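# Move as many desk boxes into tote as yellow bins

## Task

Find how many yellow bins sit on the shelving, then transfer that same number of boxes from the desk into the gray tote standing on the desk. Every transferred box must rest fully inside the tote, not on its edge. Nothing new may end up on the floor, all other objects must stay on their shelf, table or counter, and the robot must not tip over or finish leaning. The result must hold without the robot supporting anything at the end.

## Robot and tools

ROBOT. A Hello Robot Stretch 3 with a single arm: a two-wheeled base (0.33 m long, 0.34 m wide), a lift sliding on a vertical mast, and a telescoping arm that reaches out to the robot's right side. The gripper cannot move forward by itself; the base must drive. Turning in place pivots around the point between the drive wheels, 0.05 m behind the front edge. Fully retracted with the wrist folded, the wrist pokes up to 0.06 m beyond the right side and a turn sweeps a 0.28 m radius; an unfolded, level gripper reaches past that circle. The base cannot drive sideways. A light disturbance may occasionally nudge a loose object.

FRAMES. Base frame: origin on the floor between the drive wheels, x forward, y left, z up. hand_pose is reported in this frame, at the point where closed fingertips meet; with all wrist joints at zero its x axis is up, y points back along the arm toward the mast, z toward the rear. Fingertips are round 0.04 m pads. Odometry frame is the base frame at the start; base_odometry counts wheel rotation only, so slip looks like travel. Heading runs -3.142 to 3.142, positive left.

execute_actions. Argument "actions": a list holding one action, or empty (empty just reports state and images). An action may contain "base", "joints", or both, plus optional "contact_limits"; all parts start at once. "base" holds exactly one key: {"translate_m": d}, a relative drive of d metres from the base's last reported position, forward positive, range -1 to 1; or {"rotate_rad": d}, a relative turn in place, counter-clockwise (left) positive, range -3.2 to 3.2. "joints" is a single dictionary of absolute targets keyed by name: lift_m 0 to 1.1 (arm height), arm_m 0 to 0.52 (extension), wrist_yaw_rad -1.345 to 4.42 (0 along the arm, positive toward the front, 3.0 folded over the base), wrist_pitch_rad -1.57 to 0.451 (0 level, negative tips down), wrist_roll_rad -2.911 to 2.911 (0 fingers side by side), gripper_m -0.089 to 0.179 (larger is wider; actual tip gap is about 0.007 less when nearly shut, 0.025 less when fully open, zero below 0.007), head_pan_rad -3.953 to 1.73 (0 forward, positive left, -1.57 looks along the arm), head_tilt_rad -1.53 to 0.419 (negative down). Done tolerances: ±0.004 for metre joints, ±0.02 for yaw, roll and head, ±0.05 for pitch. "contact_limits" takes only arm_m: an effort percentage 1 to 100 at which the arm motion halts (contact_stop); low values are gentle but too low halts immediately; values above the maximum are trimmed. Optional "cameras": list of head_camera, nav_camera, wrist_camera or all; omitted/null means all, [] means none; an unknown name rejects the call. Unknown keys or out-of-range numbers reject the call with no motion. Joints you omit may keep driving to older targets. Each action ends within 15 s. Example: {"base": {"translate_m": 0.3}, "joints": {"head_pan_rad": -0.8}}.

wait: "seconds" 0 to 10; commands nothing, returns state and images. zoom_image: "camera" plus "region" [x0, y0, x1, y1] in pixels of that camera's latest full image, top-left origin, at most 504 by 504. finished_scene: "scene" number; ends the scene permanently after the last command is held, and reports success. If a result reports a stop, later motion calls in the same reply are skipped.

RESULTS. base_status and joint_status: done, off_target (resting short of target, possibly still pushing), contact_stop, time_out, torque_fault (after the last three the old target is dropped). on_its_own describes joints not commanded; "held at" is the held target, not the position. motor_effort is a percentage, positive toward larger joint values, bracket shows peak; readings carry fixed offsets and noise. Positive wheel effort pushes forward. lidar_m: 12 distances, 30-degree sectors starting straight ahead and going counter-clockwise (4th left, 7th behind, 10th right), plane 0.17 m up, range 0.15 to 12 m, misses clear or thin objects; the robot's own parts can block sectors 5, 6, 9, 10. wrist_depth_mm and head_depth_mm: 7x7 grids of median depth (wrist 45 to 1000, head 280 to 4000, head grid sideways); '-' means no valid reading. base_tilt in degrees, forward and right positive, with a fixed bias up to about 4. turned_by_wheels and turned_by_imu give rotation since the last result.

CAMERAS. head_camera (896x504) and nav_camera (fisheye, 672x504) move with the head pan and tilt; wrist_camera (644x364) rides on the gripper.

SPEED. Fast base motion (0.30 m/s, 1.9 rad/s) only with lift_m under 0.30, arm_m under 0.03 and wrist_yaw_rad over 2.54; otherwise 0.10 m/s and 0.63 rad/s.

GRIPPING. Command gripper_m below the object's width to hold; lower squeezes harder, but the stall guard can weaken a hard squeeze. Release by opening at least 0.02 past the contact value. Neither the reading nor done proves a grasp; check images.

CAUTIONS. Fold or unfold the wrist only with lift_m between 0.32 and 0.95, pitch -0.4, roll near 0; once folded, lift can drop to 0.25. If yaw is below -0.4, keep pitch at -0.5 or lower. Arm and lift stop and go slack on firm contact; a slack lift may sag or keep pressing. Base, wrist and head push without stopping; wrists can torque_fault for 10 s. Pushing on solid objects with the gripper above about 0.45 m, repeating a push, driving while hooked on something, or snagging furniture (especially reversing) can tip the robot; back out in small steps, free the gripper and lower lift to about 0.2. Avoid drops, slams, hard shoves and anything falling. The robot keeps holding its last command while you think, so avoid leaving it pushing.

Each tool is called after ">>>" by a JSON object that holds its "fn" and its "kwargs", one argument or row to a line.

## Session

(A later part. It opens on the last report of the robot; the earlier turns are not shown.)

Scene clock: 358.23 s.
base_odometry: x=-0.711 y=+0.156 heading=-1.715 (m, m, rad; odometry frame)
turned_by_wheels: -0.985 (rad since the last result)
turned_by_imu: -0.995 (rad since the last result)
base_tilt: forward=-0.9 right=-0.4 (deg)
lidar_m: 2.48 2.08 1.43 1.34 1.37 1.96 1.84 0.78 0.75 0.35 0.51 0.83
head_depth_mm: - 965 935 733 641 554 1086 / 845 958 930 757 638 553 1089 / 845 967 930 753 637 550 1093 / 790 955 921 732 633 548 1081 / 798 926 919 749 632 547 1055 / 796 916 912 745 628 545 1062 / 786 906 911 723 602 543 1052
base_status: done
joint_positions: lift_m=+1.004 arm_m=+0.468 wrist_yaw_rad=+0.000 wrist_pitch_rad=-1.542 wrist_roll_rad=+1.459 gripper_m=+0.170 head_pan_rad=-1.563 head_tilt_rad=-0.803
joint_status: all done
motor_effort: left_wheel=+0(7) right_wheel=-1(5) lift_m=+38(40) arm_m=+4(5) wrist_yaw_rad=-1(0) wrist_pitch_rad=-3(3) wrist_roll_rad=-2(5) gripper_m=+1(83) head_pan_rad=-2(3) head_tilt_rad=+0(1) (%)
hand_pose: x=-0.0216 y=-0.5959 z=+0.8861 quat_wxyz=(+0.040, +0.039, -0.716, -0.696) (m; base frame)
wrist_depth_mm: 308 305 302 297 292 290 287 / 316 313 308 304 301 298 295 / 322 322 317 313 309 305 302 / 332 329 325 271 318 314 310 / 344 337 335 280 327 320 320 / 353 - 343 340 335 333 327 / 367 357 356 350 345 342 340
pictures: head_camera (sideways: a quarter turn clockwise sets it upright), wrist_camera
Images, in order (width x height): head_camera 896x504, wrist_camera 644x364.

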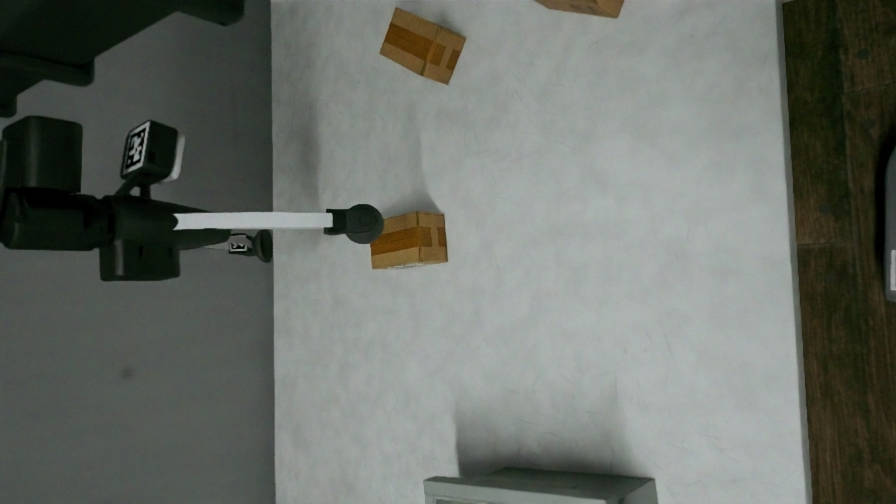

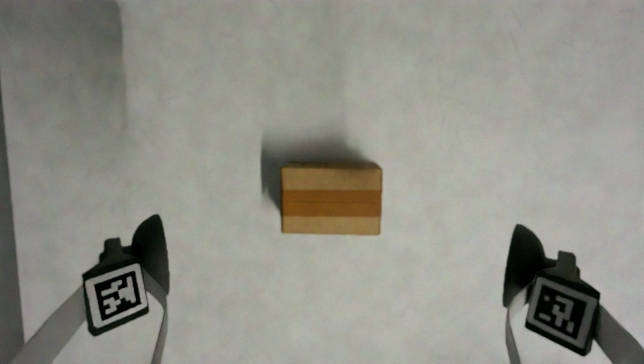

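>>> {"fn": "execute_actions", "kwargs": {
  "actions": [
    {"joints": {"lift_m": 0.867, "arm_m": 0.472, "gripper_m": 0.14}}
  ],
  "cameras": ["wrist_camera"]
}}

>>> {"fn": "execute_actions", "kwargs": {
  "actions": [
    {"joints": {"gripper_m": 0.06}}
  ],
  "cameras": ["wrist_camera"]
}}

Scene clock: 364.73 s.
base_odometry: x=-0.711 y=+0.156 heading=-1.715 (m, m, rad; odometry frame)
turned_by_wheels: +0.000 (rad since the last result)
turned_by_imu: +0.000 (rad since the last result)
base_tilt: forward=-0.9 right=-0.5 (deg)
lidar_m: 2.48 2.07 1.43 1.34 1.36 1.97 1.84 0.78 0.74 0.35 0.51 0.83
head_depth_mm: 827 959 987 - - 553 1088 / 816 - 903 758 637 553 1087 / 798 1009 898 755 636 550 1082 / 804 923 881 734 633 550 1077 / 797 926 917 749 630 547 1061 / 795 920 911 745 631 545 1052 / 788 915 906 723 599 543 1053
base_status: not commanded
joint_positions: lift_m=+0.868 arm_m=+0.472 wrist_yaw_rad=+0.000 wrist_pitch_rad=-1.542 wrist_roll_rad=+1.459 gripper_m=+0.140 head_pan_rad=-1.563 head_tilt_rad=-0.803
joint_status: all done
motor_effort: left_wheel=+1(0) right_wheel=-1(2) lift_m=+9(35) arm_m=+4(5) wrist_yaw_rad=-1(1) wrist_pitch_rad=-3(3) wrist_roll_rad=-2(2) gripper_m=+1(83) head_pan_rad=-2(3) head_tilt_rad=+3(0) (%)
hand_pose: x=-0.0216 y=-0.5998 z=+0.7497 quat_wxyz=(+0.040, +0.039, -0.716, -0.696) (m; base frame)
wrist_depth_mm: 176 175 173 171 169 167 165 / 181 179 177 174 173 171 169 / 186 184 182 179 178 175 174 / 191 190 186 182 181 180 178 / 196 194 166 138 137 184 183 / 202 - 196 142 141 - 188 / 208 207 204 201 198 197 193
pictures: wrist_camera
Images, in order (width x height): wrist_camera 644x364.

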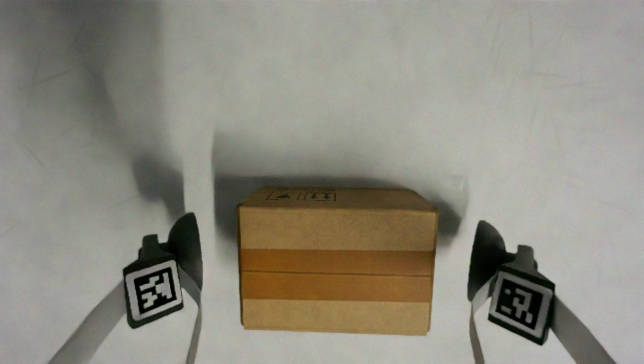

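Scene clock: 366.03 s.
base_odometry: x=-0.711 y=+0.156 heading=-1.715 (m, m, rad; odometry frame)
turned_by_wheels: +0.000 (rad since the last result)
turned_by_imu: +0.000 (rad since the last result)
base_tilt: forward=-0.9 right=-0.4 (deg)
lidar_m: 2.47 2.08 1.43 1.34 1.36 1.97 1.84 0.77 0.74 0.35 0.51 0.83
head_depth_mm: 828 959 992 - - 554 1085 / 817 - 900 757 639 554 1089 / 799 1014 897 756 636 551 1086 / 804 934 893 730 634 548 1082 / 799 927 918 747 632 547 1059 / 794 918 914 744 629 546 1058 / 787 909 907 725 600 542 1049
base_status: not commanded
joint_positions: lift_m=+0.868 arm_m=+0.472 wrist_yaw_rad=+0.000 wrist_pitch_rad=-1.542 wrist_roll_rad=+1.459 gripper_m=+0.061 head_pan_rad=-1.563 head_tilt_rad=-0.803
joint_status: all done
motor_effort: left_wheel=+1(1) right_wheel=-1(1) lift_m=+9(9) arm_m=+5(5) wrist_yaw_rad=-1(1) wrist_pitch_rad=-3(3) wrist_roll_rad=-2(2) gripper_m=-13(89) head_pan_rad=-2(1) head_tilt_rad=+2(1) (%)
hand_pose: x=-0.0216 y=-0.5996 z=+0.7497 quat_wxyz=(+0.040, +0.039, -0.716, -0.696) (m; base frame)
wrist_depth_mm: 176 174 172 170 168 167 165 / 181 178 177 175 173 171 169 / 186 183 182 179 177 175 174 / 190 189 186 183 181 180 178 / 196 194 137 135 134 185 183 / 202 200 140 139 138 189 188 / 208 206 203 201 196 197 193
pictures: wrist_camera
Images, in order (width x height): wrist_camera 644x364.

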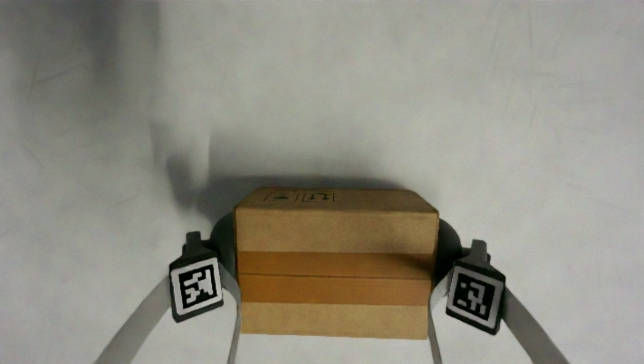

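>>> {"fn": "execute_actions", "kwargs": {
  "actions": [
    {"base": {"rotate_rad": 0.28}, "joints": {"lift_m": 1.01, "arm_m": 0.386, "wrist_roll_rad": 2.0}}
  ],
  "cameras": ["wrist_camera"]
}}

>>> {"fn": "execute_actions", "kwargs": {
  "actions": [
    {"base": {"rotate_rad": 0.618}, "joints": {"wrist_roll_rad": 2.325}}
  ],
  "cameras": ["head_camera", "wrist_camera"]
}}

Scene clock: 375.43 s.
base_odometry: x=-0.711 y=+0.156 heading=-1.435 (m, m, rad; odometry frame)
turned_by_wheels: +0.280 (rad since the last result)
turned_by_imu: +0.283 (rad since the last result)
base_tilt: forward=-0.9 right=-0.5 (deg)
lidar_m: 2.48 1.61 1.35 1.34 1.50 1.85 1.85 0.74 0.65 0.35 0.51 1.69
head_depth_mm: - 892 936 764 643 554 507 / 796 884 936 760 636 552 513 / - 903 927 756 637 549 1063 / 826 - 889 731 635 548 1080 / 840 972 916 730 632 548 1087 / 856 995 916 665 591 546 1090 / 878 1026 906 685 586 555 1090
base_status: done
joint_positions: lift_m=+1.009 arm_m=+0.386 wrist_yaw_rad=+0.000 wrist_pitch_rad=-1.542 wrist_roll_rad=+1.996 gripper_m=+0.061 head_pan_rad=-1.563 head_tilt_rad=-0.803
joint_status: all done
motor_effort: left_wheel=-1(7) right_wheel=+0(5) lift_m=+38(40) arm_m=-3(3) wrist_yaw_rad=-1(1) wrist_pitch_rad=-3(3) wrist_roll_rad=+1(1) gripper_m=-13(14) head_pan_rad=-2(2) head_tilt_rad=+2(2) (%)
hand_pose: x=-0.0215 y=-0.5141 z=+0.8911 quat_wxyz=(-0.151, -0.147, -0.701, -0.682) (m; base frame)
wrist_depth_mm: 312 309 305 302 298 295 293 / 321 314 311 309 306 303 299 / 328 326 323 316 315 312 308 / 338 333 329 323 320 318 314 / 348 347 137 135 134 326 325 / 360 353 140 139 138 279 235 / 369 367 360 357 223 221 253
pictures: wrist_camera
Images, in order (width x height): wrist_camera 644x364.

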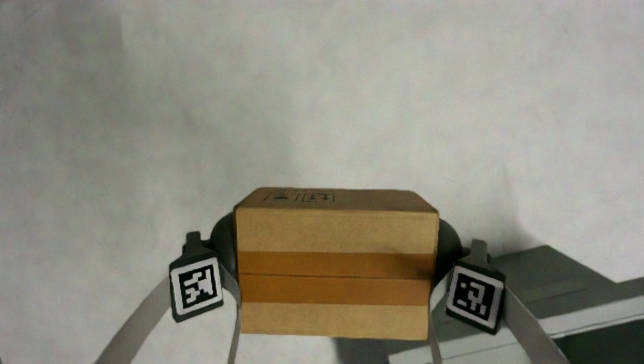

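Scene clock: 377.37 s.
base_odometry: x=-0.711 y=+0.156 heading=-0.817 (m, m, rad; odometry frame)
turned_by_wheels: +0.618 (rad since the last result)
turned_by_imu: +0.624 (rad since the last result)
base_tilt: forward=-0.9 right=-0.5 (deg)
lidar_m: 1.52 1.34 1.34 2.10 1.84 1.83 0.74 0.35 0.35 0.51 1.98 2.48
head_depth_mm: - 997 934 742 643 553 488 / 961 1067 935 673 623 553 495 / - 1138 914 723 596 550 1065 / 1204 - 607 696 621 581 1113 / 1325 1530 919 670 646 1242 1097 / 1491 1786 912 726 1343 1234 1091 / 1739 2131 906 807 1424 1243 1093
base_status: done
joint_positions: lift_m=+1.009 arm_m=+0.386 wrist_yaw_rad=+0.000 wrist_pitch_rad=-1.542 wrist_roll_rad=+2.321 gripper_m=+0.061 head_pan_rad=-1.563 head_tilt_rad=-0.803
joint_status: all done
motor_effort: left_wheel=-1(8) right_wheel=+1(5) lift_m=+38(38) arm_m=-3(3) wrist_yaw_rad=+0(0) wrist_pitch_rad=-3(3) wrist_roll_rad=+1(0) gripper_m=-14(14) head_pan_rad=-3(2) head_tilt_rad=+2(1) (%)
hand_pose: x=-0.0214 y=-0.5141 z=+0.8911 quat_wxyz=(-0.262, -0.256, -0.667, -0.649) (m; base frame)
wrist_depth_mm: 311 308 259 298 282 291 925 / 320 315 260 306 301 299 945 / 327 325 261 315 309 311 961 / 337 333 231 320 243 319 - / 350 343 137 135 134 331 - / 359 352 140 139 137 - - / 369 365 234 227 222 - -
pictures: head_camera (sideways: a quarter turn clockwise sets it upright), wrist_camera
Images, in order (width x height): head_camera 896x504, wrist_camera 644x364.

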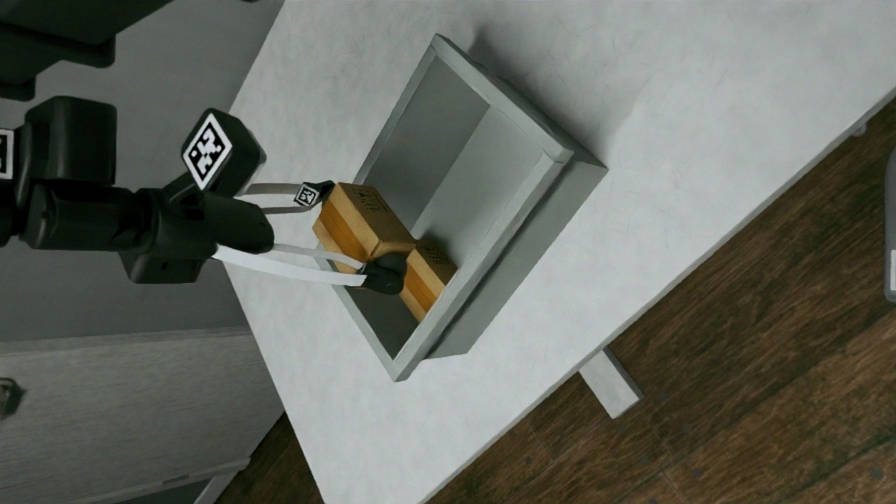

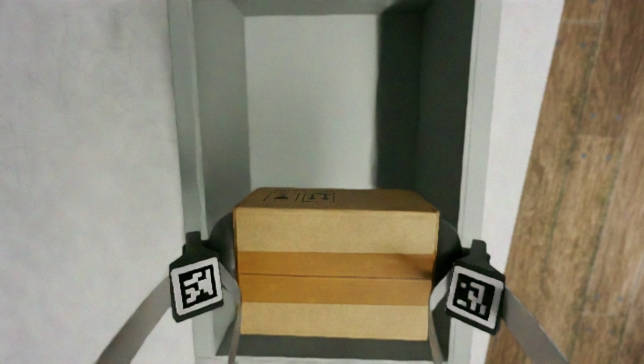

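>>> {"fn": "execute_actions", "kwargs": {
  "actions": [
    {"joints": {"lift_m": 0.871}}
  ],
  "cameras": ["wrist_camera"]
}}

>>> {"fn": "execute_actions", "kwargs": {
  "actions": [
    {"joints": {"gripper_m": 0.12}}
  ],
  "cameras": ["wrist_camera"]
}}

>>> {"fn": "execute_actions", "kwargs": {
  "actions": [
    {"joints": {"lift_m": 1.0}}
  ],
  "cameras": ["head_camera", "wrist_camera"]
}}

Scene clock: 386.07 s.
base_odometry: x=-0.711 y=+0.156 heading=-0.817 (m, m, rad; odometry frame)
turned_by_wheels: +0.000 (rad since the last result)
turned_by_imu: +0.000 (rad since the last result)
base_tilt: forward=-0.9 right=-0.5 (deg)
lidar_m: 1.53 1.34 1.34 2.10 1.85 1.83 0.75 0.35 0.35 0.51 1.99 2.48
head_depth_mm: 892 989 991 - - 556 483 / 972 - 935 673 623 552 495 / 1068 - 932 715 597 550 1064 / 1185 1349 - 674 623 580 1105 / 1320 1528 918 671 647 1240 1097 / 1481 1789 917 728 1343 1240 1095 / 1730 2136 907 800 1423 1236 1096
base_status: not commanded
joint_positions: lift_m=+0.872 arm_m=+0.386 wrist_yaw_rad=+0.000 wrist_pitch_rad=-1.542 wrist_roll_rad=+2.321 gripper_m=+0.061 head_pan_rad=-1.563 head_tilt_rad=-0.803
joint_status: all done
motor_effort: left_wheel=-2(2) right_wheel=+1(1) lift_m=+9(36) arm_m=-3(3) wrist_yaw_rad=-1(1) wrist_pitch_rad=-3(3) wrist_roll_rad=+1(1) gripper_m=-15(14) head_pan_rad=-2(3) head_tilt_rad=+1(0) (%)
hand_pose: x=-0.0214 y=-0.5141 z=+0.7536 quat_wxyz=(-0.262, -0.256, -0.667, -0.649) (m; base frame)
wrist_depth_mm: 104 139 174 171 168 151 98 / 105 139 178 175 174 151 98 / 105 139 183 180 178 151 98 / 105 140 187 183 182 150 98 / 105 140 137 135 133 150 98 / 105 131 140 139 137 130 98 / 105 151 192 148 147 162 98
pictures: wrist_camera
Images, in order (width x height): wrist_camera 644x364.

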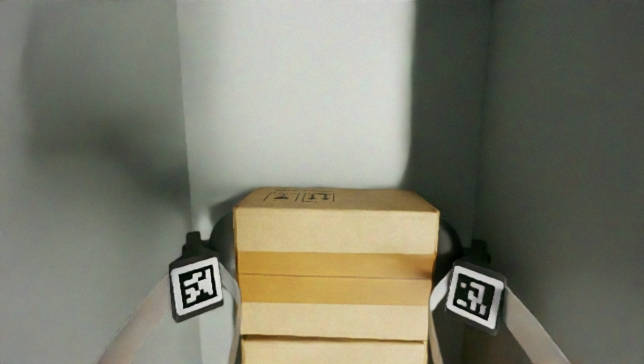

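Scene clock: 387.17 s.
base_odometry: x=-0.711 y=+0.156 heading=-0.817 (m, m, rad; odometry frame)
turned_by_wheels: +0.000 (rad since the last result)
turned_by_imu: +0.000 (rad since the last result)
base_tilt: forward=-0.9 right=-0.5 (deg)
lidar_m: 1.53 1.34 1.34 2.10 1.84 1.83 0.74 0.35 0.35 0.51 1.98 2.48
head_depth_mm: 894 987 985 - - 555 483 / 975 - 933 674 624 553 495 / 1066 - 931 712 596 551 1064 / 1180 1341 - 681 621 581 1107 / 1332 1527 917 689 644 1236 1092 / 1486 1789 913 727 1335 1233 1096 / 1718 2140 908 805 1428 1241 1089
base_status: not commanded
joint_positions: lift_m=+0.872 arm_m=+0.386 wrist_yaw_rad=+0.000 wrist_pitch_rad=-1.541 wrist_roll_rad=+2.321 gripper_m=+0.120 head_pan_rad=-1.563 head_tilt_rad=-0.803
joint_status: all done
motor_effort: left_wheel=-2(2) right_wheel=+1(1) lift_m=+9(9) arm_m=-3(3) wrist_yaw_rad=+0(1) wrist_pitch_rad=-3(3) wrist_roll_rad=+1(1) gripper_m=+3(79) head_pan_rad=-3(3) head_tilt_rad=+2(1) (%)
hand_pose: x=-0.0214 y=-0.5145 z=+0.7536 quat_wxyz=(-0.263, -0.256, -0.668, -0.648) (m; base frame)
wrist_depth_mm: 104 138 173 171 169 153 99 / 104 138 177 175 174 152 99 / 104 138 182 181 178 152 99 / 104 139 187 183 182 152 99 / 104 139 142 139 138 141 99 / 104 123 146 143 142 131 99 / 105 149 191 149 148 163 96
pictures: wrist_camera
Images, in order (width x height): wrist_camera 644x364.

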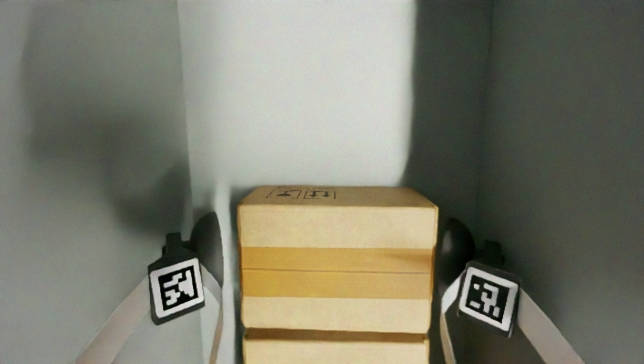

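Scene clock: 389.17 s.
base_odometry: x=-0.711 y=+0.156 heading=-0.817 (m, m, rad; odometry frame)
turned_by_wheels: +0.000 (rad since the last result)
turned_by_imu: +0.000 (rad since the last result)
base_tilt: forward=-0.9 right=-0.5 (deg)
lidar_m: 1.53 1.34 1.34 2.10 1.85 1.83 0.75 0.35 0.35 0.51 1.99 2.48
head_depth_mm: - 1007 936 742 643 555 489 / 957 1072 934 673 624 552 495 / - 1149 902 714 597 550 1066 / 1212 - 759 679 621 582 1107 / 1327 1525 922 669 646 1242 1091 / 1482 1793 912 727 1337 1236 1094 / 1736 2142 906 806 1425 1227 1092
base_status: not commanded
joint_positions: lift_m=+0.999 arm_m=+0.386 wrist_yaw_rad=+0.000 wrist_pitch_rad=-1.540 wrist_roll_rad=+2.321 gripper_m=+0.120 head_pan_rad=-1.563 head_tilt_rad=-0.803
joint_status: all done
motor_effort: left_wheel=-2(2) right_wheel=+1(2) lift_m=+38(41) arm_m=-3(2) wrist_yaw_rad=-1(0) wrist_pitch_rad=-3(4) wrist_roll_rad=+1(1) gripper_m=+0(2) head_pan_rad=-3(3) head_tilt_rad=+2(1) (%)
hand_pose: x=-0.0214 y=-0.5148 z=+0.8811 quat_wxyz=(-0.263, -0.255, -0.668, -0.648) (m; base frame)
wrist_depth_mm: 302 296 256 288 284 198 910 / 309 306 258 297 290 289 938 / 317 313 258 305 300 297 961 / 329 325 260 266 268 305 - / 340 334 298 272 279 - - / 347 346 297 279 287 - - / 359 355 235 249 244 - -
pictures: head_camera (sideways: a quarter turn clockwise sets it upright), wrist_camera
Images, in order (width x height): head_camera 896x504, wrist_camera 644x364.

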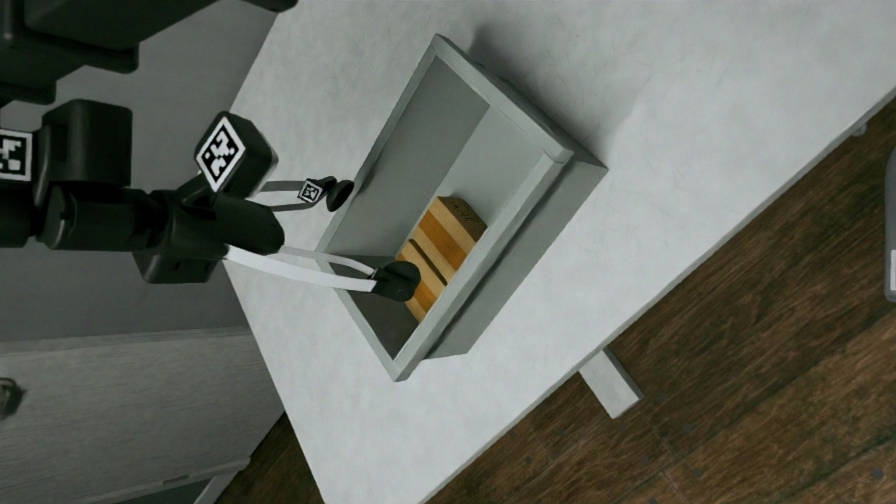

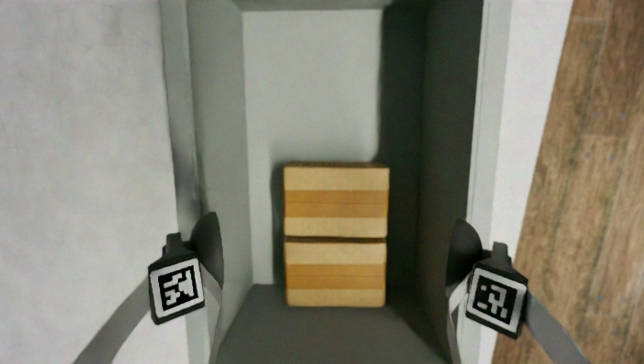

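>>> {"fn": "execute_actions", "kwargs": {
  "actions": [
    {"base": {"rotate_rad": -1.299}, "joints": {"arm_m": 0.505, "wrist_roll_rad": 1.68, "gripper_m": 0.17, "lift_m": 1.005}}
  ],
  "cameras": ["head_camera", "wrist_camera"]
}}

Scene clock: 410.47 s.
base_odometry: x=-0.711 y=+0.156 heading=-2.116 (m, m, rad; odometry frame)
turned_by_wheels: -1.299 (rad since the last result)
turned_by_imu: -1.312 (rad since the last result)
base_tilt: forward=-0.9 right=-0.5 (deg)
lidar_m: 0.83 2.47 1.83 1.37 1.36 1.41 1.90 1.84 0.75 0.99 0.35 0.51
head_depth_mm: - 1306 939 715 642 1237 1113 / 1038 1196 906 758 627 1185 1105 / 1003 1111 926 756 626 572 1107 / 882 1057 921 746 635 549 1098 / 865 995 921 750 631 546 1062 / 827 943 910 747 630 544 506 / 786 891 909 740 628 544 487
base_status: done
joint_positions: lift_m=+1.004 arm_m=+0.505 wrist_yaw_rad=+0.000 wrist_pitch_rad=-1.541 wrist_roll_rad=+1.683 gripper_m=+0.170 head_pan_rad=-1.563 head_tilt_rad=-0.803
joint_status: all done
motor_effort: left_wheel=+1(6) right_wheel=-1(5) lift_m=+38(39) arm_m=+4(6) wrist_yaw_rad=-1(0) wrist_pitch_rad=-3(3) wrist_roll_rad=-2(2) gripper_m=+0(83) head_pan_rad=-2(3) head_tilt_rad=+0(1) (%)
hand_pose: x=-0.0215 y=-0.6330 z=+0.8861 quat_wxyz=(-0.040, -0.039, -0.716, -0.696) (m; base frame)
wrist_depth_mm: 308 303 256 296 292 288 245 / 316 310 281 304 300 256 250 / 323 319 317 312 310 307 303 / 334 330 325 273 316 313 310 / 343 337 334 279 324 323 318 / 353 - 345 341 335 333 326 / 364 361 355 348 346 342 339
pictures: head_camera (sideways: a quarter turn clockwise sets it upright), wrist_camera
Images, in order (width x height): head_camera 896x504, wrist_camera 644x364.

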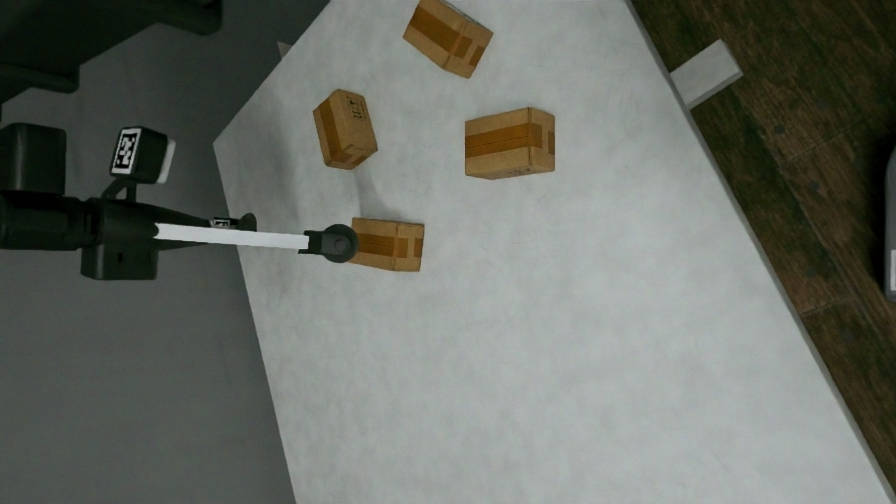

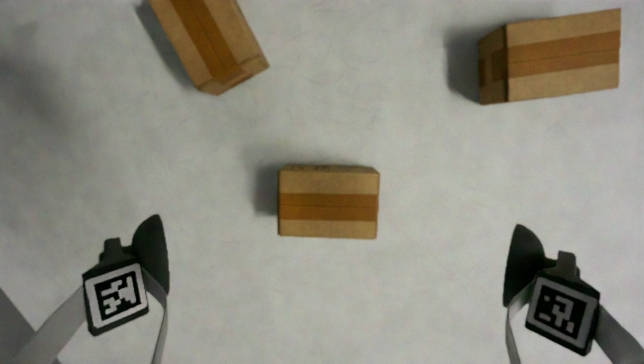

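>>> {"fn": "execute_actions", "kwargs": {
  "actions": [
    {"base": {"rotate_rad": 0.005}, "joints": {"lift_m": 0.867, "arm_m": 0.512, "wrist_roll_rad": 1.71, "gripper_m": 0.14}}
  ],
  "cameras": ["wrist_camera"]
}}

>>> {"fn": "execute_actions", "kwargs": {
  "actions": [
    {"joints": {"gripper_m": 0.06}}
  ],
  "cameras": ["wrist_camera"]
}}

Scene clock: 417.53 s.
base_odometry: x=-0.711 y=+0.156 heading=-2.111 (m, m, rad; odometry frame)
turned_by_wheels: +0.005 (rad since the last result)
turned_by_imu: +0.005 (rad since the last result)
base_tilt: forward=-0.9 right=-0.5 (deg)
lidar_m: 0.83 2.47 1.82 1.37 1.36 1.41 1.89 1.84 0.74 0.98 0.35 0.51
head_depth_mm: 1076 1292 1510 - - 1226 1104 / 999 - 850 747 625 1188 1106 / 937 1110 897 754 628 572 1101 / 902 1023 891 739 634 549 1102 / 866 991 919 746 632 547 1060 / 822 940 913 745 630 545 506 / 784 890 911 740 627 542 487
base_status: done
joint_positions: lift_m=+0.868 arm_m=+0.512 wrist_yaw_rad=+0.000 wrist_pitch_rad=-1.541 wrist_roll_rad=+1.706 gripper_m=+0.140 head_pan_rad=-1.563 head_tilt_rad=-0.803
joint_status: all done
motor_effort: left_wheel=+1(5) right_wheel=-1(3) lift_m=+9(34) arm_m=+5(5) wrist_yaw_rad=-1(1) wrist_pitch_rad=-3(3) wrist_roll_rad=+1(1) gripper_m=+0(82) head_pan_rad=-2(3) head_tilt_rad=+1(2) (%)
hand_pose: x=-0.0215 y=-0.6399 z=+0.7497 quat_wxyz=(-0.048, -0.047, -0.716, -0.695) (m; base frame)
wrist_depth_mm: 130 140 172 170 168 167 164 / 181 179 177 174 173 171 169 / 186 184 182 179 178 176 173 / 191 189 186 182 181 180 178 / 197 194 165 138 137 185 182 / 202 - 195 142 141 - 188 / 208 207 203 201 199 196 193
pictures: wrist_camera
Images, in order (width x height): wrist_camera 644x364.

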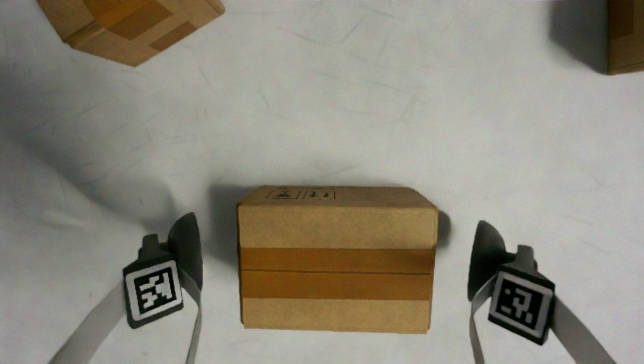

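Scene clock: 418.83 s.
base_odometry: x=-0.711 y=+0.156 heading=-2.111 (m, m, rad; odometry frame)
turned_by_wheels: +0.000 (rad since the last result)
turned_by_imu: +0.000 (rad since the last result)
base_tilt: forward=-0.9 right=-0.4 (deg)
lidar_m: 0.83 2.48 1.82 1.38 1.35 1.41 1.90 1.84 0.74 0.98 0.35 0.51
head_depth_mm: 1079 1288 1512 - - 1224 1094 / 1003 - 850 746 625 1188 1107 / 940 1101 897 753 629 571 1105 / 901 1023 894 741 636 549 1094 / 864 996 921 750 630 548 1058 / 824 941 910 745 630 545 507 / 785 889 912 742 629 544 487
base_status: not commanded
joint_positions: lift_m=+0.868 arm_m=+0.512 wrist_yaw_rad=+0.000 wrist_pitch_rad=-1.542 wrist_roll_rad=+1.706 gripper_m=+0.061 head_pan_rad=-1.563 head_tilt_rad=-0.803
joint_status: all done
motor_effort: left_wheel=+1(1) right_wheel=-1(1) lift_m=+9(9) arm_m=+4(4) wrist_yaw_rad=-1(1) wrist_pitch_rad=-3(3) wrist_roll_rad=+1(0) gripper_m=-14(90) head_pan_rad=-3(2) head_tilt_rad=+3(0) (%)
hand_pose: x=-0.0215 y=-0.6398 z=+0.7496 quat_wxyz=(-0.048, -0.047, -0.715, -0.695) (m; base frame)
wrist_depth_mm: 130 140 172 170 168 167 164 / 180 179 177 174 173 171 169 / 186 183 182 179 178 175 173 / 190 188 186 183 181 180 178 / 197 194 136 134 133 185 183 / 202 200 140 138 137 189 188 / 208 206 203 201 197 196 193
pictures: wrist_camera
Images, in order (width x height): wrist_camera 644x364.

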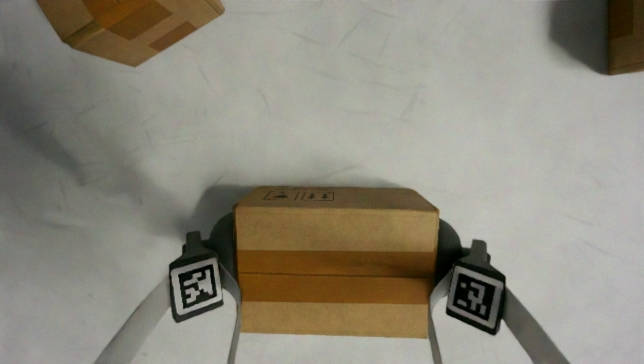

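>>> {"fn": "execute_actions", "kwargs": {
  "actions": [
    {"base": {"rotate_rad": 0.70}, "joints": {"lift_m": 1.01, "arm_m": 0.3485, "wrist_roll_rad": 2.221}}
  ],
  "cameras": ["wrist_camera"]
}}

>>> {"fn": "execute_actions", "kwargs": {
  "actions": [
    {"base": {"rotate_rad": 0.49}}
  ],
  "cameras": ["head_camera", "wrist_camera"]
}}

Scene clock: 428.60 s.
base_odometry: x=-0.711 y=+0.156 heading=-1.411 (m, m, rad; odometry frame)
turned_by_wheels: +0.700 (rad since the last result)
turned_by_imu: +0.708 (rad since the last result)
base_tilt: forward=-0.9 right=-0.5 (deg)
lidar_m: 2.48 1.59 1.34 1.34 1.52 1.85 1.84 0.75 0.65 0.35 0.51 1.76
head_depth_mm: - 887 940 763 640 555 506 / 770 892 929 759 639 551 513 / - - 898 738 637 551 1064 / 826 - 908 713 634 548 1080 / 848 982 919 712 631 546 1091 / 865 1009 912 683 589 555 1092 / 887 1036 909 680 589 564 1094
base_status: done
joint_positions: lift_m=+1.009 arm_m=+0.349 wrist_yaw_rad=+0.000 wrist_pitch_rad=-1.542 wrist_roll_rad=+2.218 gripper_m=+0.061 head_pan_rad=-1.563 head_tilt_rad=-0.803
joint_status: all done
motor_effort: left_wheel=-1(6) right_wheel=+0(4) lift_m=+38(41) arm_m=-2(7) wrist_yaw_rad=-1(0) wrist_pitch_rad=-3(3) wrist_roll_rad=+1(1) gripper_m=-13(14) head_pan_rad=-3(3) head_tilt_rad=-1(0) (%)
hand_pose: x=-0.0214 y=-0.4768 z=+0.8911 quat_wxyz=(-0.228, -0.222, -0.680, -0.661) (m; base frame)
wrist_depth_mm: 312 308 304 301 297 295 293 / 321 315 313 310 305 302 301 / 328 325 320 316 315 311 306 / 337 336 330 323 319 317 315 / 348 345 137 134 133 309 264 / 358 355 140 139 137 220 216 / 371 365 361 357 222 345 289
pictures: wrist_camera
Images, in order (width x height): wrist_camera 644x364.

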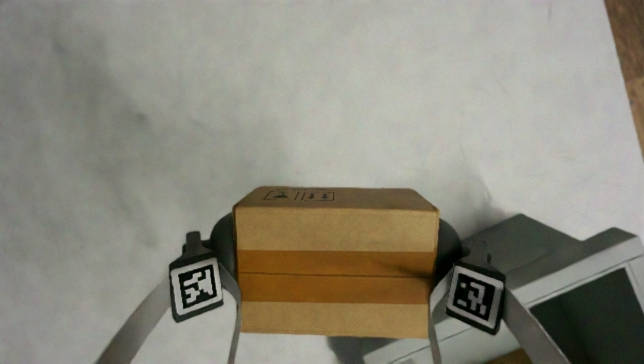

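Scene clock: 430.33 s.
base_odometry: x=-0.711 y=+0.156 heading=-0.921 (m, m, rad; odometry frame)
turned_by_wheels: +0.490 (rad since the last result)
turned_by_imu: +0.495 (rad since the last result)
base_tilt: forward=-0.9 right=-0.5 (deg)
lidar_m: 1.63 1.35 1.34 1.49 1.85 1.84 0.74 0.64 0.35 0.51 1.67 2.47
head_depth_mm: - 945 939 763 643 554 487 / 881 1023 931 703 638 552 494 / - - 898 694 610 550 1062 / 1090 - 910 679 606 560 1109 / 1177 1312 915 678 632 1201 1092 / 1303 1515 911 688 659 1238 1095 / 1432 1741 905 742 1393 1239 1090
base_status: done
joint_positions: lift_m=+1.009 arm_m=+0.349 wrist_yaw_rad=+0.000 wrist_pitch_rad=-1.542 wrist_roll_rad=+2.218 gripper_m=+0.061 head_pan_rad=-1.563 head_tilt_rad=-0.803
joint_status: not commanded
motor_effort: left_wheel=-2(7) right_wheel=+0(5) lift_m=+38(38) arm_m=-3(3) wrist_yaw_rad=-1(1) wrist_pitch_rad=-3(3) wrist_roll_rad=+0(1) gripper_m=-15(15) head_pan_rad=-2(4) head_tilt_rad=-1(0) (%)
hand_pose: x=-0.0214 y=-0.4768 z=+0.8911 quat_wxyz=(-0.228, -0.222, -0.680, -0.661) (m; base frame)
wrist_depth_mm: 311 307 303 297 295 293 927 / 321 314 210 254 246 300 934 / 330 325 259 315 309 307 988 / 338 334 231 319 246 319 - / 349 345 137 135 133 328 - / 357 353 140 139 137 - - / 371 366 247 300 224 - -
pictures: head_camera (sideways: a quarter turn clockwise sets it upright), wrist_camera
Images, in order (width x height): head_camera 896x504, wrist_camera 644x364.

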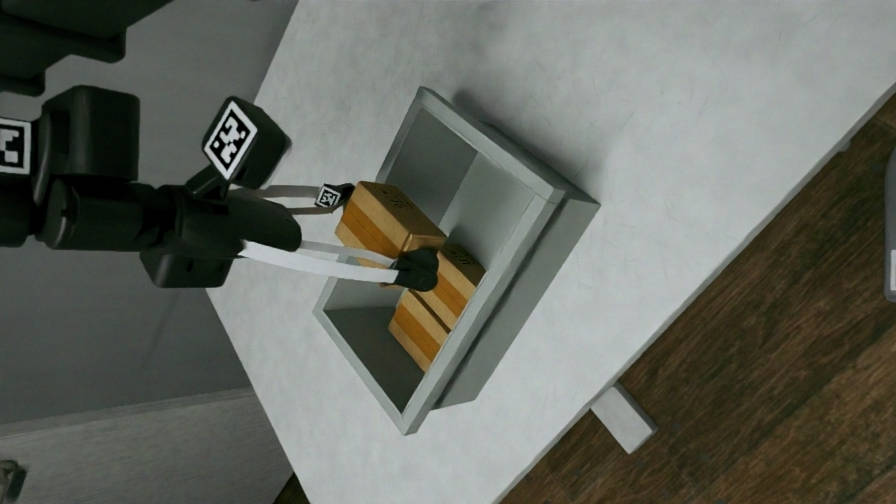

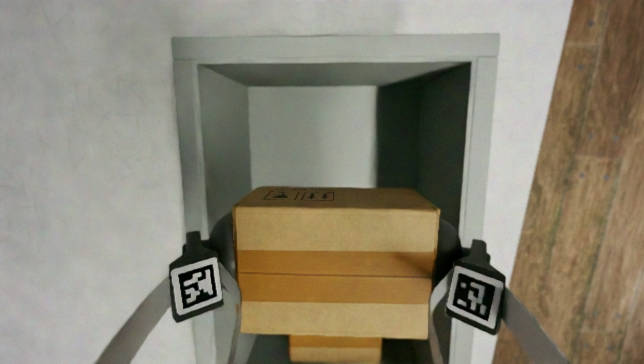

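>>> {"fn": "execute_actions", "kwargs": {
  "actions": [
    {"joints": {"lift_m": 0.870}}
  ],
  "cameras": ["wrist_camera"]
}}

>>> {"fn": "execute_actions", "kwargs": {
  "actions": [
    {"joints": {"gripper_m": 0.12}}
  ],
  "cameras": ["wrist_camera"]
}}

>>> {"fn": "execute_actions", "kwargs": {
  "actions": [
    {"joints": {"lift_m": 1.0}}
  ],
  "cameras": ["head_camera", "wrist_camera"]
}}

Scene clock: 435.93 s.
base_odometry: x=-0.711 y=+0.156 heading=-0.921 (m, m, rad; odometry frame)
turned_by_wheels: +0.000 (rad since the last result)
turned_by_imu: +0.000 (rad since the last result)
base_tilt: forward=-0.9 right=-0.5 (deg)
lidar_m: 1.63 1.35 1.34 1.49 1.85 1.85 0.74 0.65 0.35 0.51 1.67 2.47
head_depth_mm: 847 941 996 - - 560 484 / 909 988 - 663 637 552 495 / 981 - - 699 609 550 1064 / 1065 1160 - 660 605 560 1110 / 1174 1308 916 677 632 1200 1098 / 1301 1511 912 689 658 1238 1094 / 1428 1741 905 741 1391 1227 1091
base_status: not commanded
joint_positions: lift_m=+0.871 arm_m=+0.349 wrist_yaw_rad=+0.000 wrist_pitch_rad=-1.542 wrist_roll_rad=+2.218 gripper_m=+0.061 head_pan_rad=-1.563 head_tilt_rad=-0.803
joint_status: all done
motor_effort: left_wheel=-1(2) right_wheel=+1(0) lift_m=+10(36) arm_m=-3(2) wrist_yaw_rad=-1(1) wrist_pitch_rad=-3(3) wrist_roll_rad=+1(1) gripper_m=-14(14) head_pan_rad=-3(3) head_tilt_rad=+1(0) (%)
hand_pose: x=-0.0214 y=-0.4768 z=+0.7526 quat_wxyz=(-0.228, -0.222, -0.680, -0.661) (m; base frame)
wrist_depth_mm: 104 122 124 124 124 124 99 / 104 138 177 175 173 152 99 / 104 138 182 180 177 152 99 / 104 139 186 182 181 151 99 / 104 139 136 134 133 151 99 / 104 131 140 139 137 131 99 / 105 149 190 147 146 163 98
pictures: wrist_camera
Images, in order (width x height): wrist_camera 644x364.

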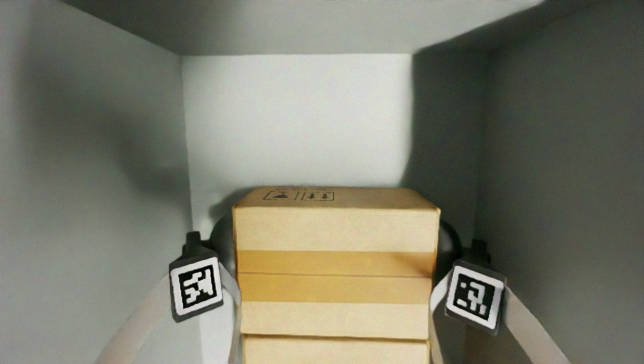

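Scene clock: 437.03 s.
base_odometry: x=-0.711 y=+0.156 heading=-0.921 (m, m, rad; odometry frame)
turned_by_wheels: +0.000 (rad since the last result)
turned_by_imu: +0.000 (rad since the last result)
base_tilt: forward=-0.9 right=-0.4 (deg)
lidar_m: 1.63 1.35 1.34 1.49 1.85 1.84 0.74 0.64 0.35 0.51 1.66 2.48
head_depth_mm: 843 945 997 - - 559 484 / 910 989 - 663 640 552 495 / 984 - - 699 608 550 1062 / 1067 1160 - 662 609 560 1108 / 1180 1314 919 680 631 1196 1099 / 1302 1521 914 690 657 1236 1093 / 1438 1742 908 744 1391 1240 1088
base_status: not commanded
joint_positions: lift_m=+0.871 arm_m=+0.349 wrist_yaw_rad=+0.000 wrist_pitch_rad=-1.541 wrist_roll_rad=+2.218 gripper_m=+0.120 head_pan_rad=-1.563 head_tilt_rad=-0.803
joint_status: all done
motor_effort: left_wheel=-1(2) right_wheel=+1(1) lift_m=+10(9) arm_m=-3(3) wrist_yaw_rad=+0(0) wrist_pitch_rad=-3(4) wrist_roll_rad=+1(1) gripper_m=+2(80) head_pan_rad=-3(2) head_tilt_rad=+2(0) (%)
hand_pose: x=-0.0214 y=-0.4770 z=+0.7526 quat_wxyz=(-0.228, -0.222, -0.680, -0.660) (m; base frame)
wrist_depth_mm: 103 121 124 124 124 124 100 / 103 137 177 175 172 153 100 / 104 137 181 179 178 152 99 / 104 138 186 182 181 152 99 / 104 138 141 138 137 142 99 / 104 122 144 142 141 132 99 / 104 149 189 148 147 164 97
pictures: wrist_camera
Images, in order (width x height): wrist_camera 644x364.

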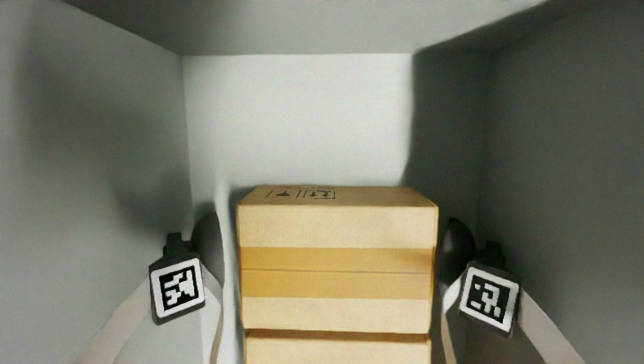

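Scene clock: 439.03 s.
base_odometry: x=-0.711 y=+0.156 heading=-0.921 (m, m, rad; odometry frame)
turned_by_wheels: +0.000 (rad since the last result)
turned_by_imu: +0.000 (rad since the last result)
base_tilt: forward=-0.9 right=-0.5 (deg)
lidar_m: 1.62 1.35 1.34 1.49 1.85 1.84 0.75 0.65 0.35 0.51 1.67 2.48
head_depth_mm: - 957 939 762 642 555 487 / - 1022 915 705 639 551 494 / - 1078 898 693 609 551 1066 / 1086 - 895 662 607 560 1106 / 1180 1311 917 677 631 1198 1095 / 1302 1517 911 691 658 1238 1093 / 1433 1759 908 742 1395 1235 1094
base_status: not commanded
joint_positions: lift_m=+0.999 arm_m=+0.349 wrist_yaw_rad=+0.000 wrist_pitch_rad=-1.540 wrist_roll_rad=+2.218 gripper_m=+0.120 head_pan_rad=-1.563 head_tilt_rad=-0.803
joint_status: all done
motor_effort: left_wheel=-2(2) right_wheel=+1(1) lift_m=+37(39) arm_m=-3(3) wrist_yaw_rad=-1(0) wrist_pitch_rad=-3(4) wrist_roll_rad=+0(1) gripper_m=+0(2) head_pan_rad=-3(2) head_tilt_rad=+2(0) (%)
hand_pose: x=-0.0214 y=-0.4771 z=+0.8811 quat_wxyz=(-0.228, -0.222, -0.680, -0.660) (m; base frame)
wrist_depth_mm: 303 295 292 289 286 283 919 / 310 306 211 257 248 198 927 / 319 315 258 305 299 297 962 / 327 324 258 264 269 307 - / 337 334 296 271 281 318 - / 349 344 297 279 308 - - / 358 357 260 288 287 342 -
pictures: head_camera (sideways: a quarter turn clockwise sets it upright), wrist_camera
Images, in order (width x height): head_camera 896x504, wrist_camera 644x364.

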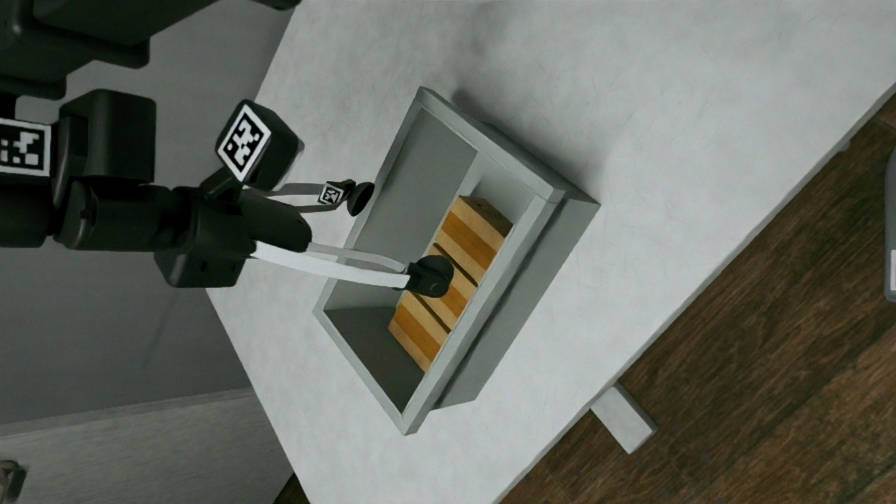

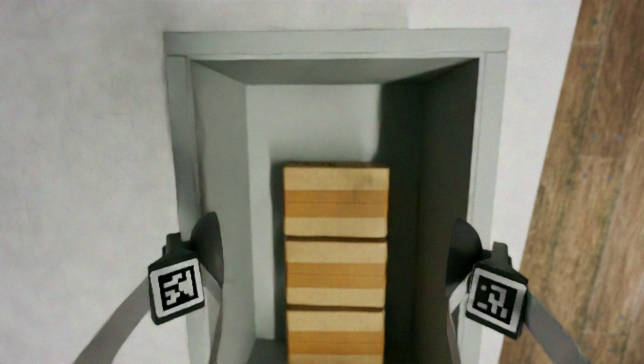

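>>> {"fn": "execute_actions", "kwargs": {
  "actions": [
    {"base": {"rotate_rad": -1.412}, "joints": {"arm_m": 0.329, "wrist_roll_rad": 1.32, "gripper_m": 0.17, "lift_m": 1.005}}
  ],
  "cameras": ["head_camera", "wrist_camera"]
}}

Scene clock: 454.33 s.
base_odometry: x=-0.711 y=+0.156 heading=-2.333 (m, m, rad; odometry frame)
turned_by_wheels: -1.412 (rad since the last result)
turned_by_imu: -1.427 (rad since the last result)
base_tilt: forward=-0.9 right=-0.5 (deg)
lidar_m: 0.51 2.23 2.35 1.48 1.34 1.35 2.04 1.84 1.68 0.74 0.35 0.51
head_depth_mm: - 1798 2058 763 1395 1263 1109 / - 1577 932 739 670 1252 1108 / - - 931 727 637 1223 1101 / 1044 - 847 752 634 570 1108 / 973 1095 916 750 631 547 1073 / 908 1029 912 743 631 545 504 / 842 947 911 741 627 544 479
base_status: done
joint_positions: lift_m=+1.004 arm_m=+0.329 wrist_yaw_rad=+0.000 wrist_pitch_rad=-1.542 wrist_roll_rad=+1.324 gripper_m=+0.170 head_pan_rad=-1.563 head_tilt_rad=-0.803
joint_status: all done
motor_effort: left_wheel=+1(6) right_wheel=-1(6) lift_m=+38(40) arm_m=-3(5) wrist_yaw_rad=+0(0) wrist_pitch_rad=-3(3) wrist_roll_rad=-2(1) gripper_m=-1(85) head_pan_rad=-3(2) head_tilt_rad=+1(1) (%)
hand_pose: x=-0.0216 y=-0.4574 z=+0.8861 quat_wxyz=(+0.089, +0.086, -0.712, -0.692) (m; base frame)
wrist_depth_mm: 309 304 254 297 295 940 939 / 306 313 308 306 302 957 937 / 283 321 318 313 309 309 968 / 334 331 325 271 316 315 - / 341 338 333 331 327 325 - / 352 - 347 340 337 332 - / 362 360 352 351 346 342 -
pictures: head_camera (sideways: a quarter turn clockwise sets it upright), wrist_camera
Images, in order (width x height): head_camera 896x504, wrist_camera 644x364.

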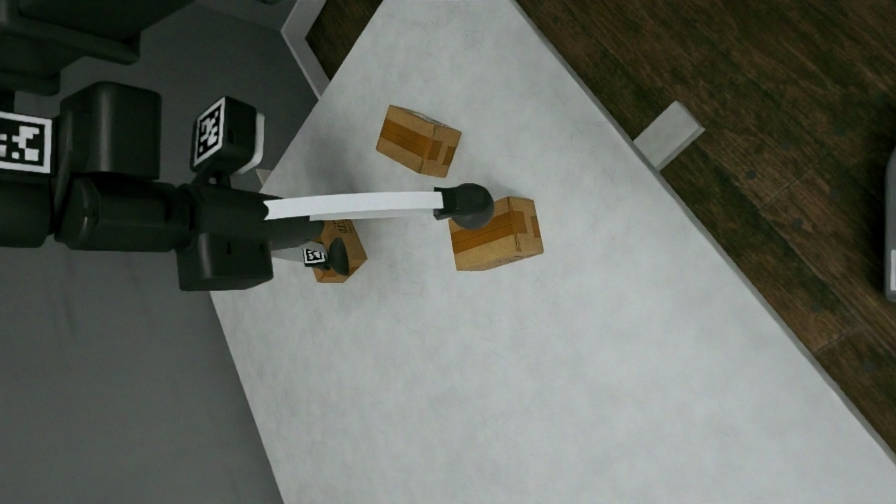

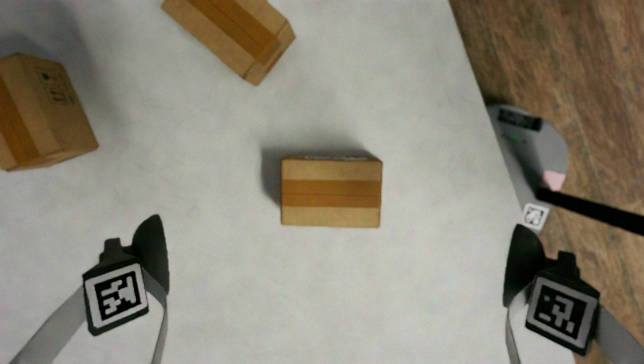

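>>> {"fn": "execute_actions", "kwargs": {
  "actions": [
    {"base": {"rotate_rad": -0.0102}, "joints": {"lift_m": 0.867, "arm_m": 0.334, "wrist_roll_rad": 1.333, "gripper_m": 0.14}}
  ],
  "cameras": ["wrist_camera"]
}}

>>> {"fn": "execute_actions", "kwargs": {
  "actions": [
    {"joints": {"gripper_m": 0.06}}
  ],
  "cameras": ["wrist_camera"]
}}

Scene clock: 460.57 s.
base_odometry: x=-0.711 y=+0.156 heading=-2.343 (m, m, rad; odometry frame)
turned_by_wheels: -0.010 (rad since the last result)
turned_by_imu: -0.010 (rad since the last result)
base_tilt: forward=-0.9 right=-0.5 (deg)
lidar_m: 0.51 2.17 2.41 1.49 1.34 1.35 2.05 1.84 1.71 0.74 0.35 0.52
head_depth_mm: 1454 1788 2054 - - 1254 1094 / 1296 1497 - 738 670 1251 1103 / 1174 1293 - 733 637 1228 1105 / 1073 1190 985 681 622 570 1109 / 989 1092 918 749 632 547 1073 / 909 1032 913 743 629 544 506 / 848 956 908 744 625 542 479
base_status: done
joint_positions: lift_m=+0.868 arm_m=+0.334 wrist_yaw_rad=+0.000 wrist_pitch_rad=-1.542 wrist_roll_rad=+1.329 gripper_m=+0.140 head_pan_rad=-1.563 head_tilt_rad=-0.803
joint_status: all done
motor_effort: left_wheel=+1(7) right_wheel=-1(6) lift_m=+9(36) arm_m=+5(4) wrist_yaw_rad=-1(1) wrist_pitch_rad=-3(3) wrist_roll_rad=+1(2) gripper_m=+0(81) head_pan_rad=-3(2) head_tilt_rad=+0(1) (%)
hand_pose: x=-0.0216 y=-0.4617 z=+0.7497 quat_wxyz=(+0.087, +0.084, -0.712, -0.692) (m; base frame)
wrist_depth_mm: 176 135 171 171 169 167 807 / 181 179 177 175 174 172 172 / 186 184 182 180 178 176 175 / 192 189 186 183 181 181 178 / 197 194 166 138 137 185 183 / 203 - 196 142 142 - 189 / 208 208 203 201 198 196 193
pictures: wrist_camera
Images, in order (width x height): wrist_camera 644x364.

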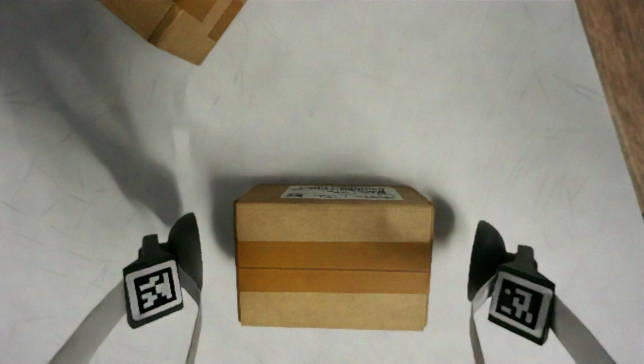

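Scene clock: 461.87 s.
base_odometry: x=-0.711 y=+0.156 heading=-2.343 (m, m, rad; odometry frame)
turned_by_wheels: +0.000 (rad since the last result)
turned_by_imu: +0.000 (rad since the last result)
base_tilt: forward=-0.9 right=-0.4 (deg)
lidar_m: 0.51 2.17 2.41 1.49 1.34 1.34 2.05 1.84 1.71 0.74 0.35 0.52
head_depth_mm: 1455 1802 2049 - - 1260 1102 / 1295 1505 - 739 671 1255 1105 / 1176 1295 - 733 636 1224 1102 / 1068 1189 988 695 624 569 1105 / 988 1098 917 745 631 546 1077 / 915 1030 915 745 629 545 505 / 846 952 908 742 626 544 480
base_status: not commanded
joint_positions: lift_m=+0.868 arm_m=+0.334 wrist_yaw_rad=+0.000 wrist_pitch_rad=-1.542 wrist_roll_rad=+1.329 gripper_m=+0.061 head_pan_rad=-1.563 head_tilt_rad=-0.803
joint_status: all done
motor_effort: left_wheel=+1(1) right_wheel=-2(2) lift_m=+9(9) arm_m=+5(5) wrist_yaw_rad=-1(1) wrist_pitch_rad=-3(3) wrist_roll_rad=+1(1) gripper_m=-14(90) head_pan_rad=-2(2) head_tilt_rad=+1(1) (%)
hand_pose: x=-0.0216 y=-0.4617 z=+0.7497 quat_wxyz=(+0.087, +0.084, -0.712, -0.692) (m; base frame)
wrist_depth_mm: 176 135 171 171 169 168 792 / 181 179 177 175 174 172 172 / 186 184 182 180 178 176 175 / 191 189 186 183 181 181 179 / 196 195 137 135 134 186 184 / 203 201 140 139 138 189 188 / 208 206 204 201 199 197 194
pictures: wrist_camera
Images, in order (width x height): wrist_camera 644x364.

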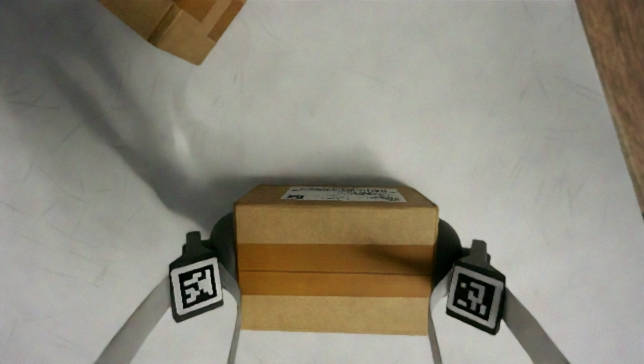

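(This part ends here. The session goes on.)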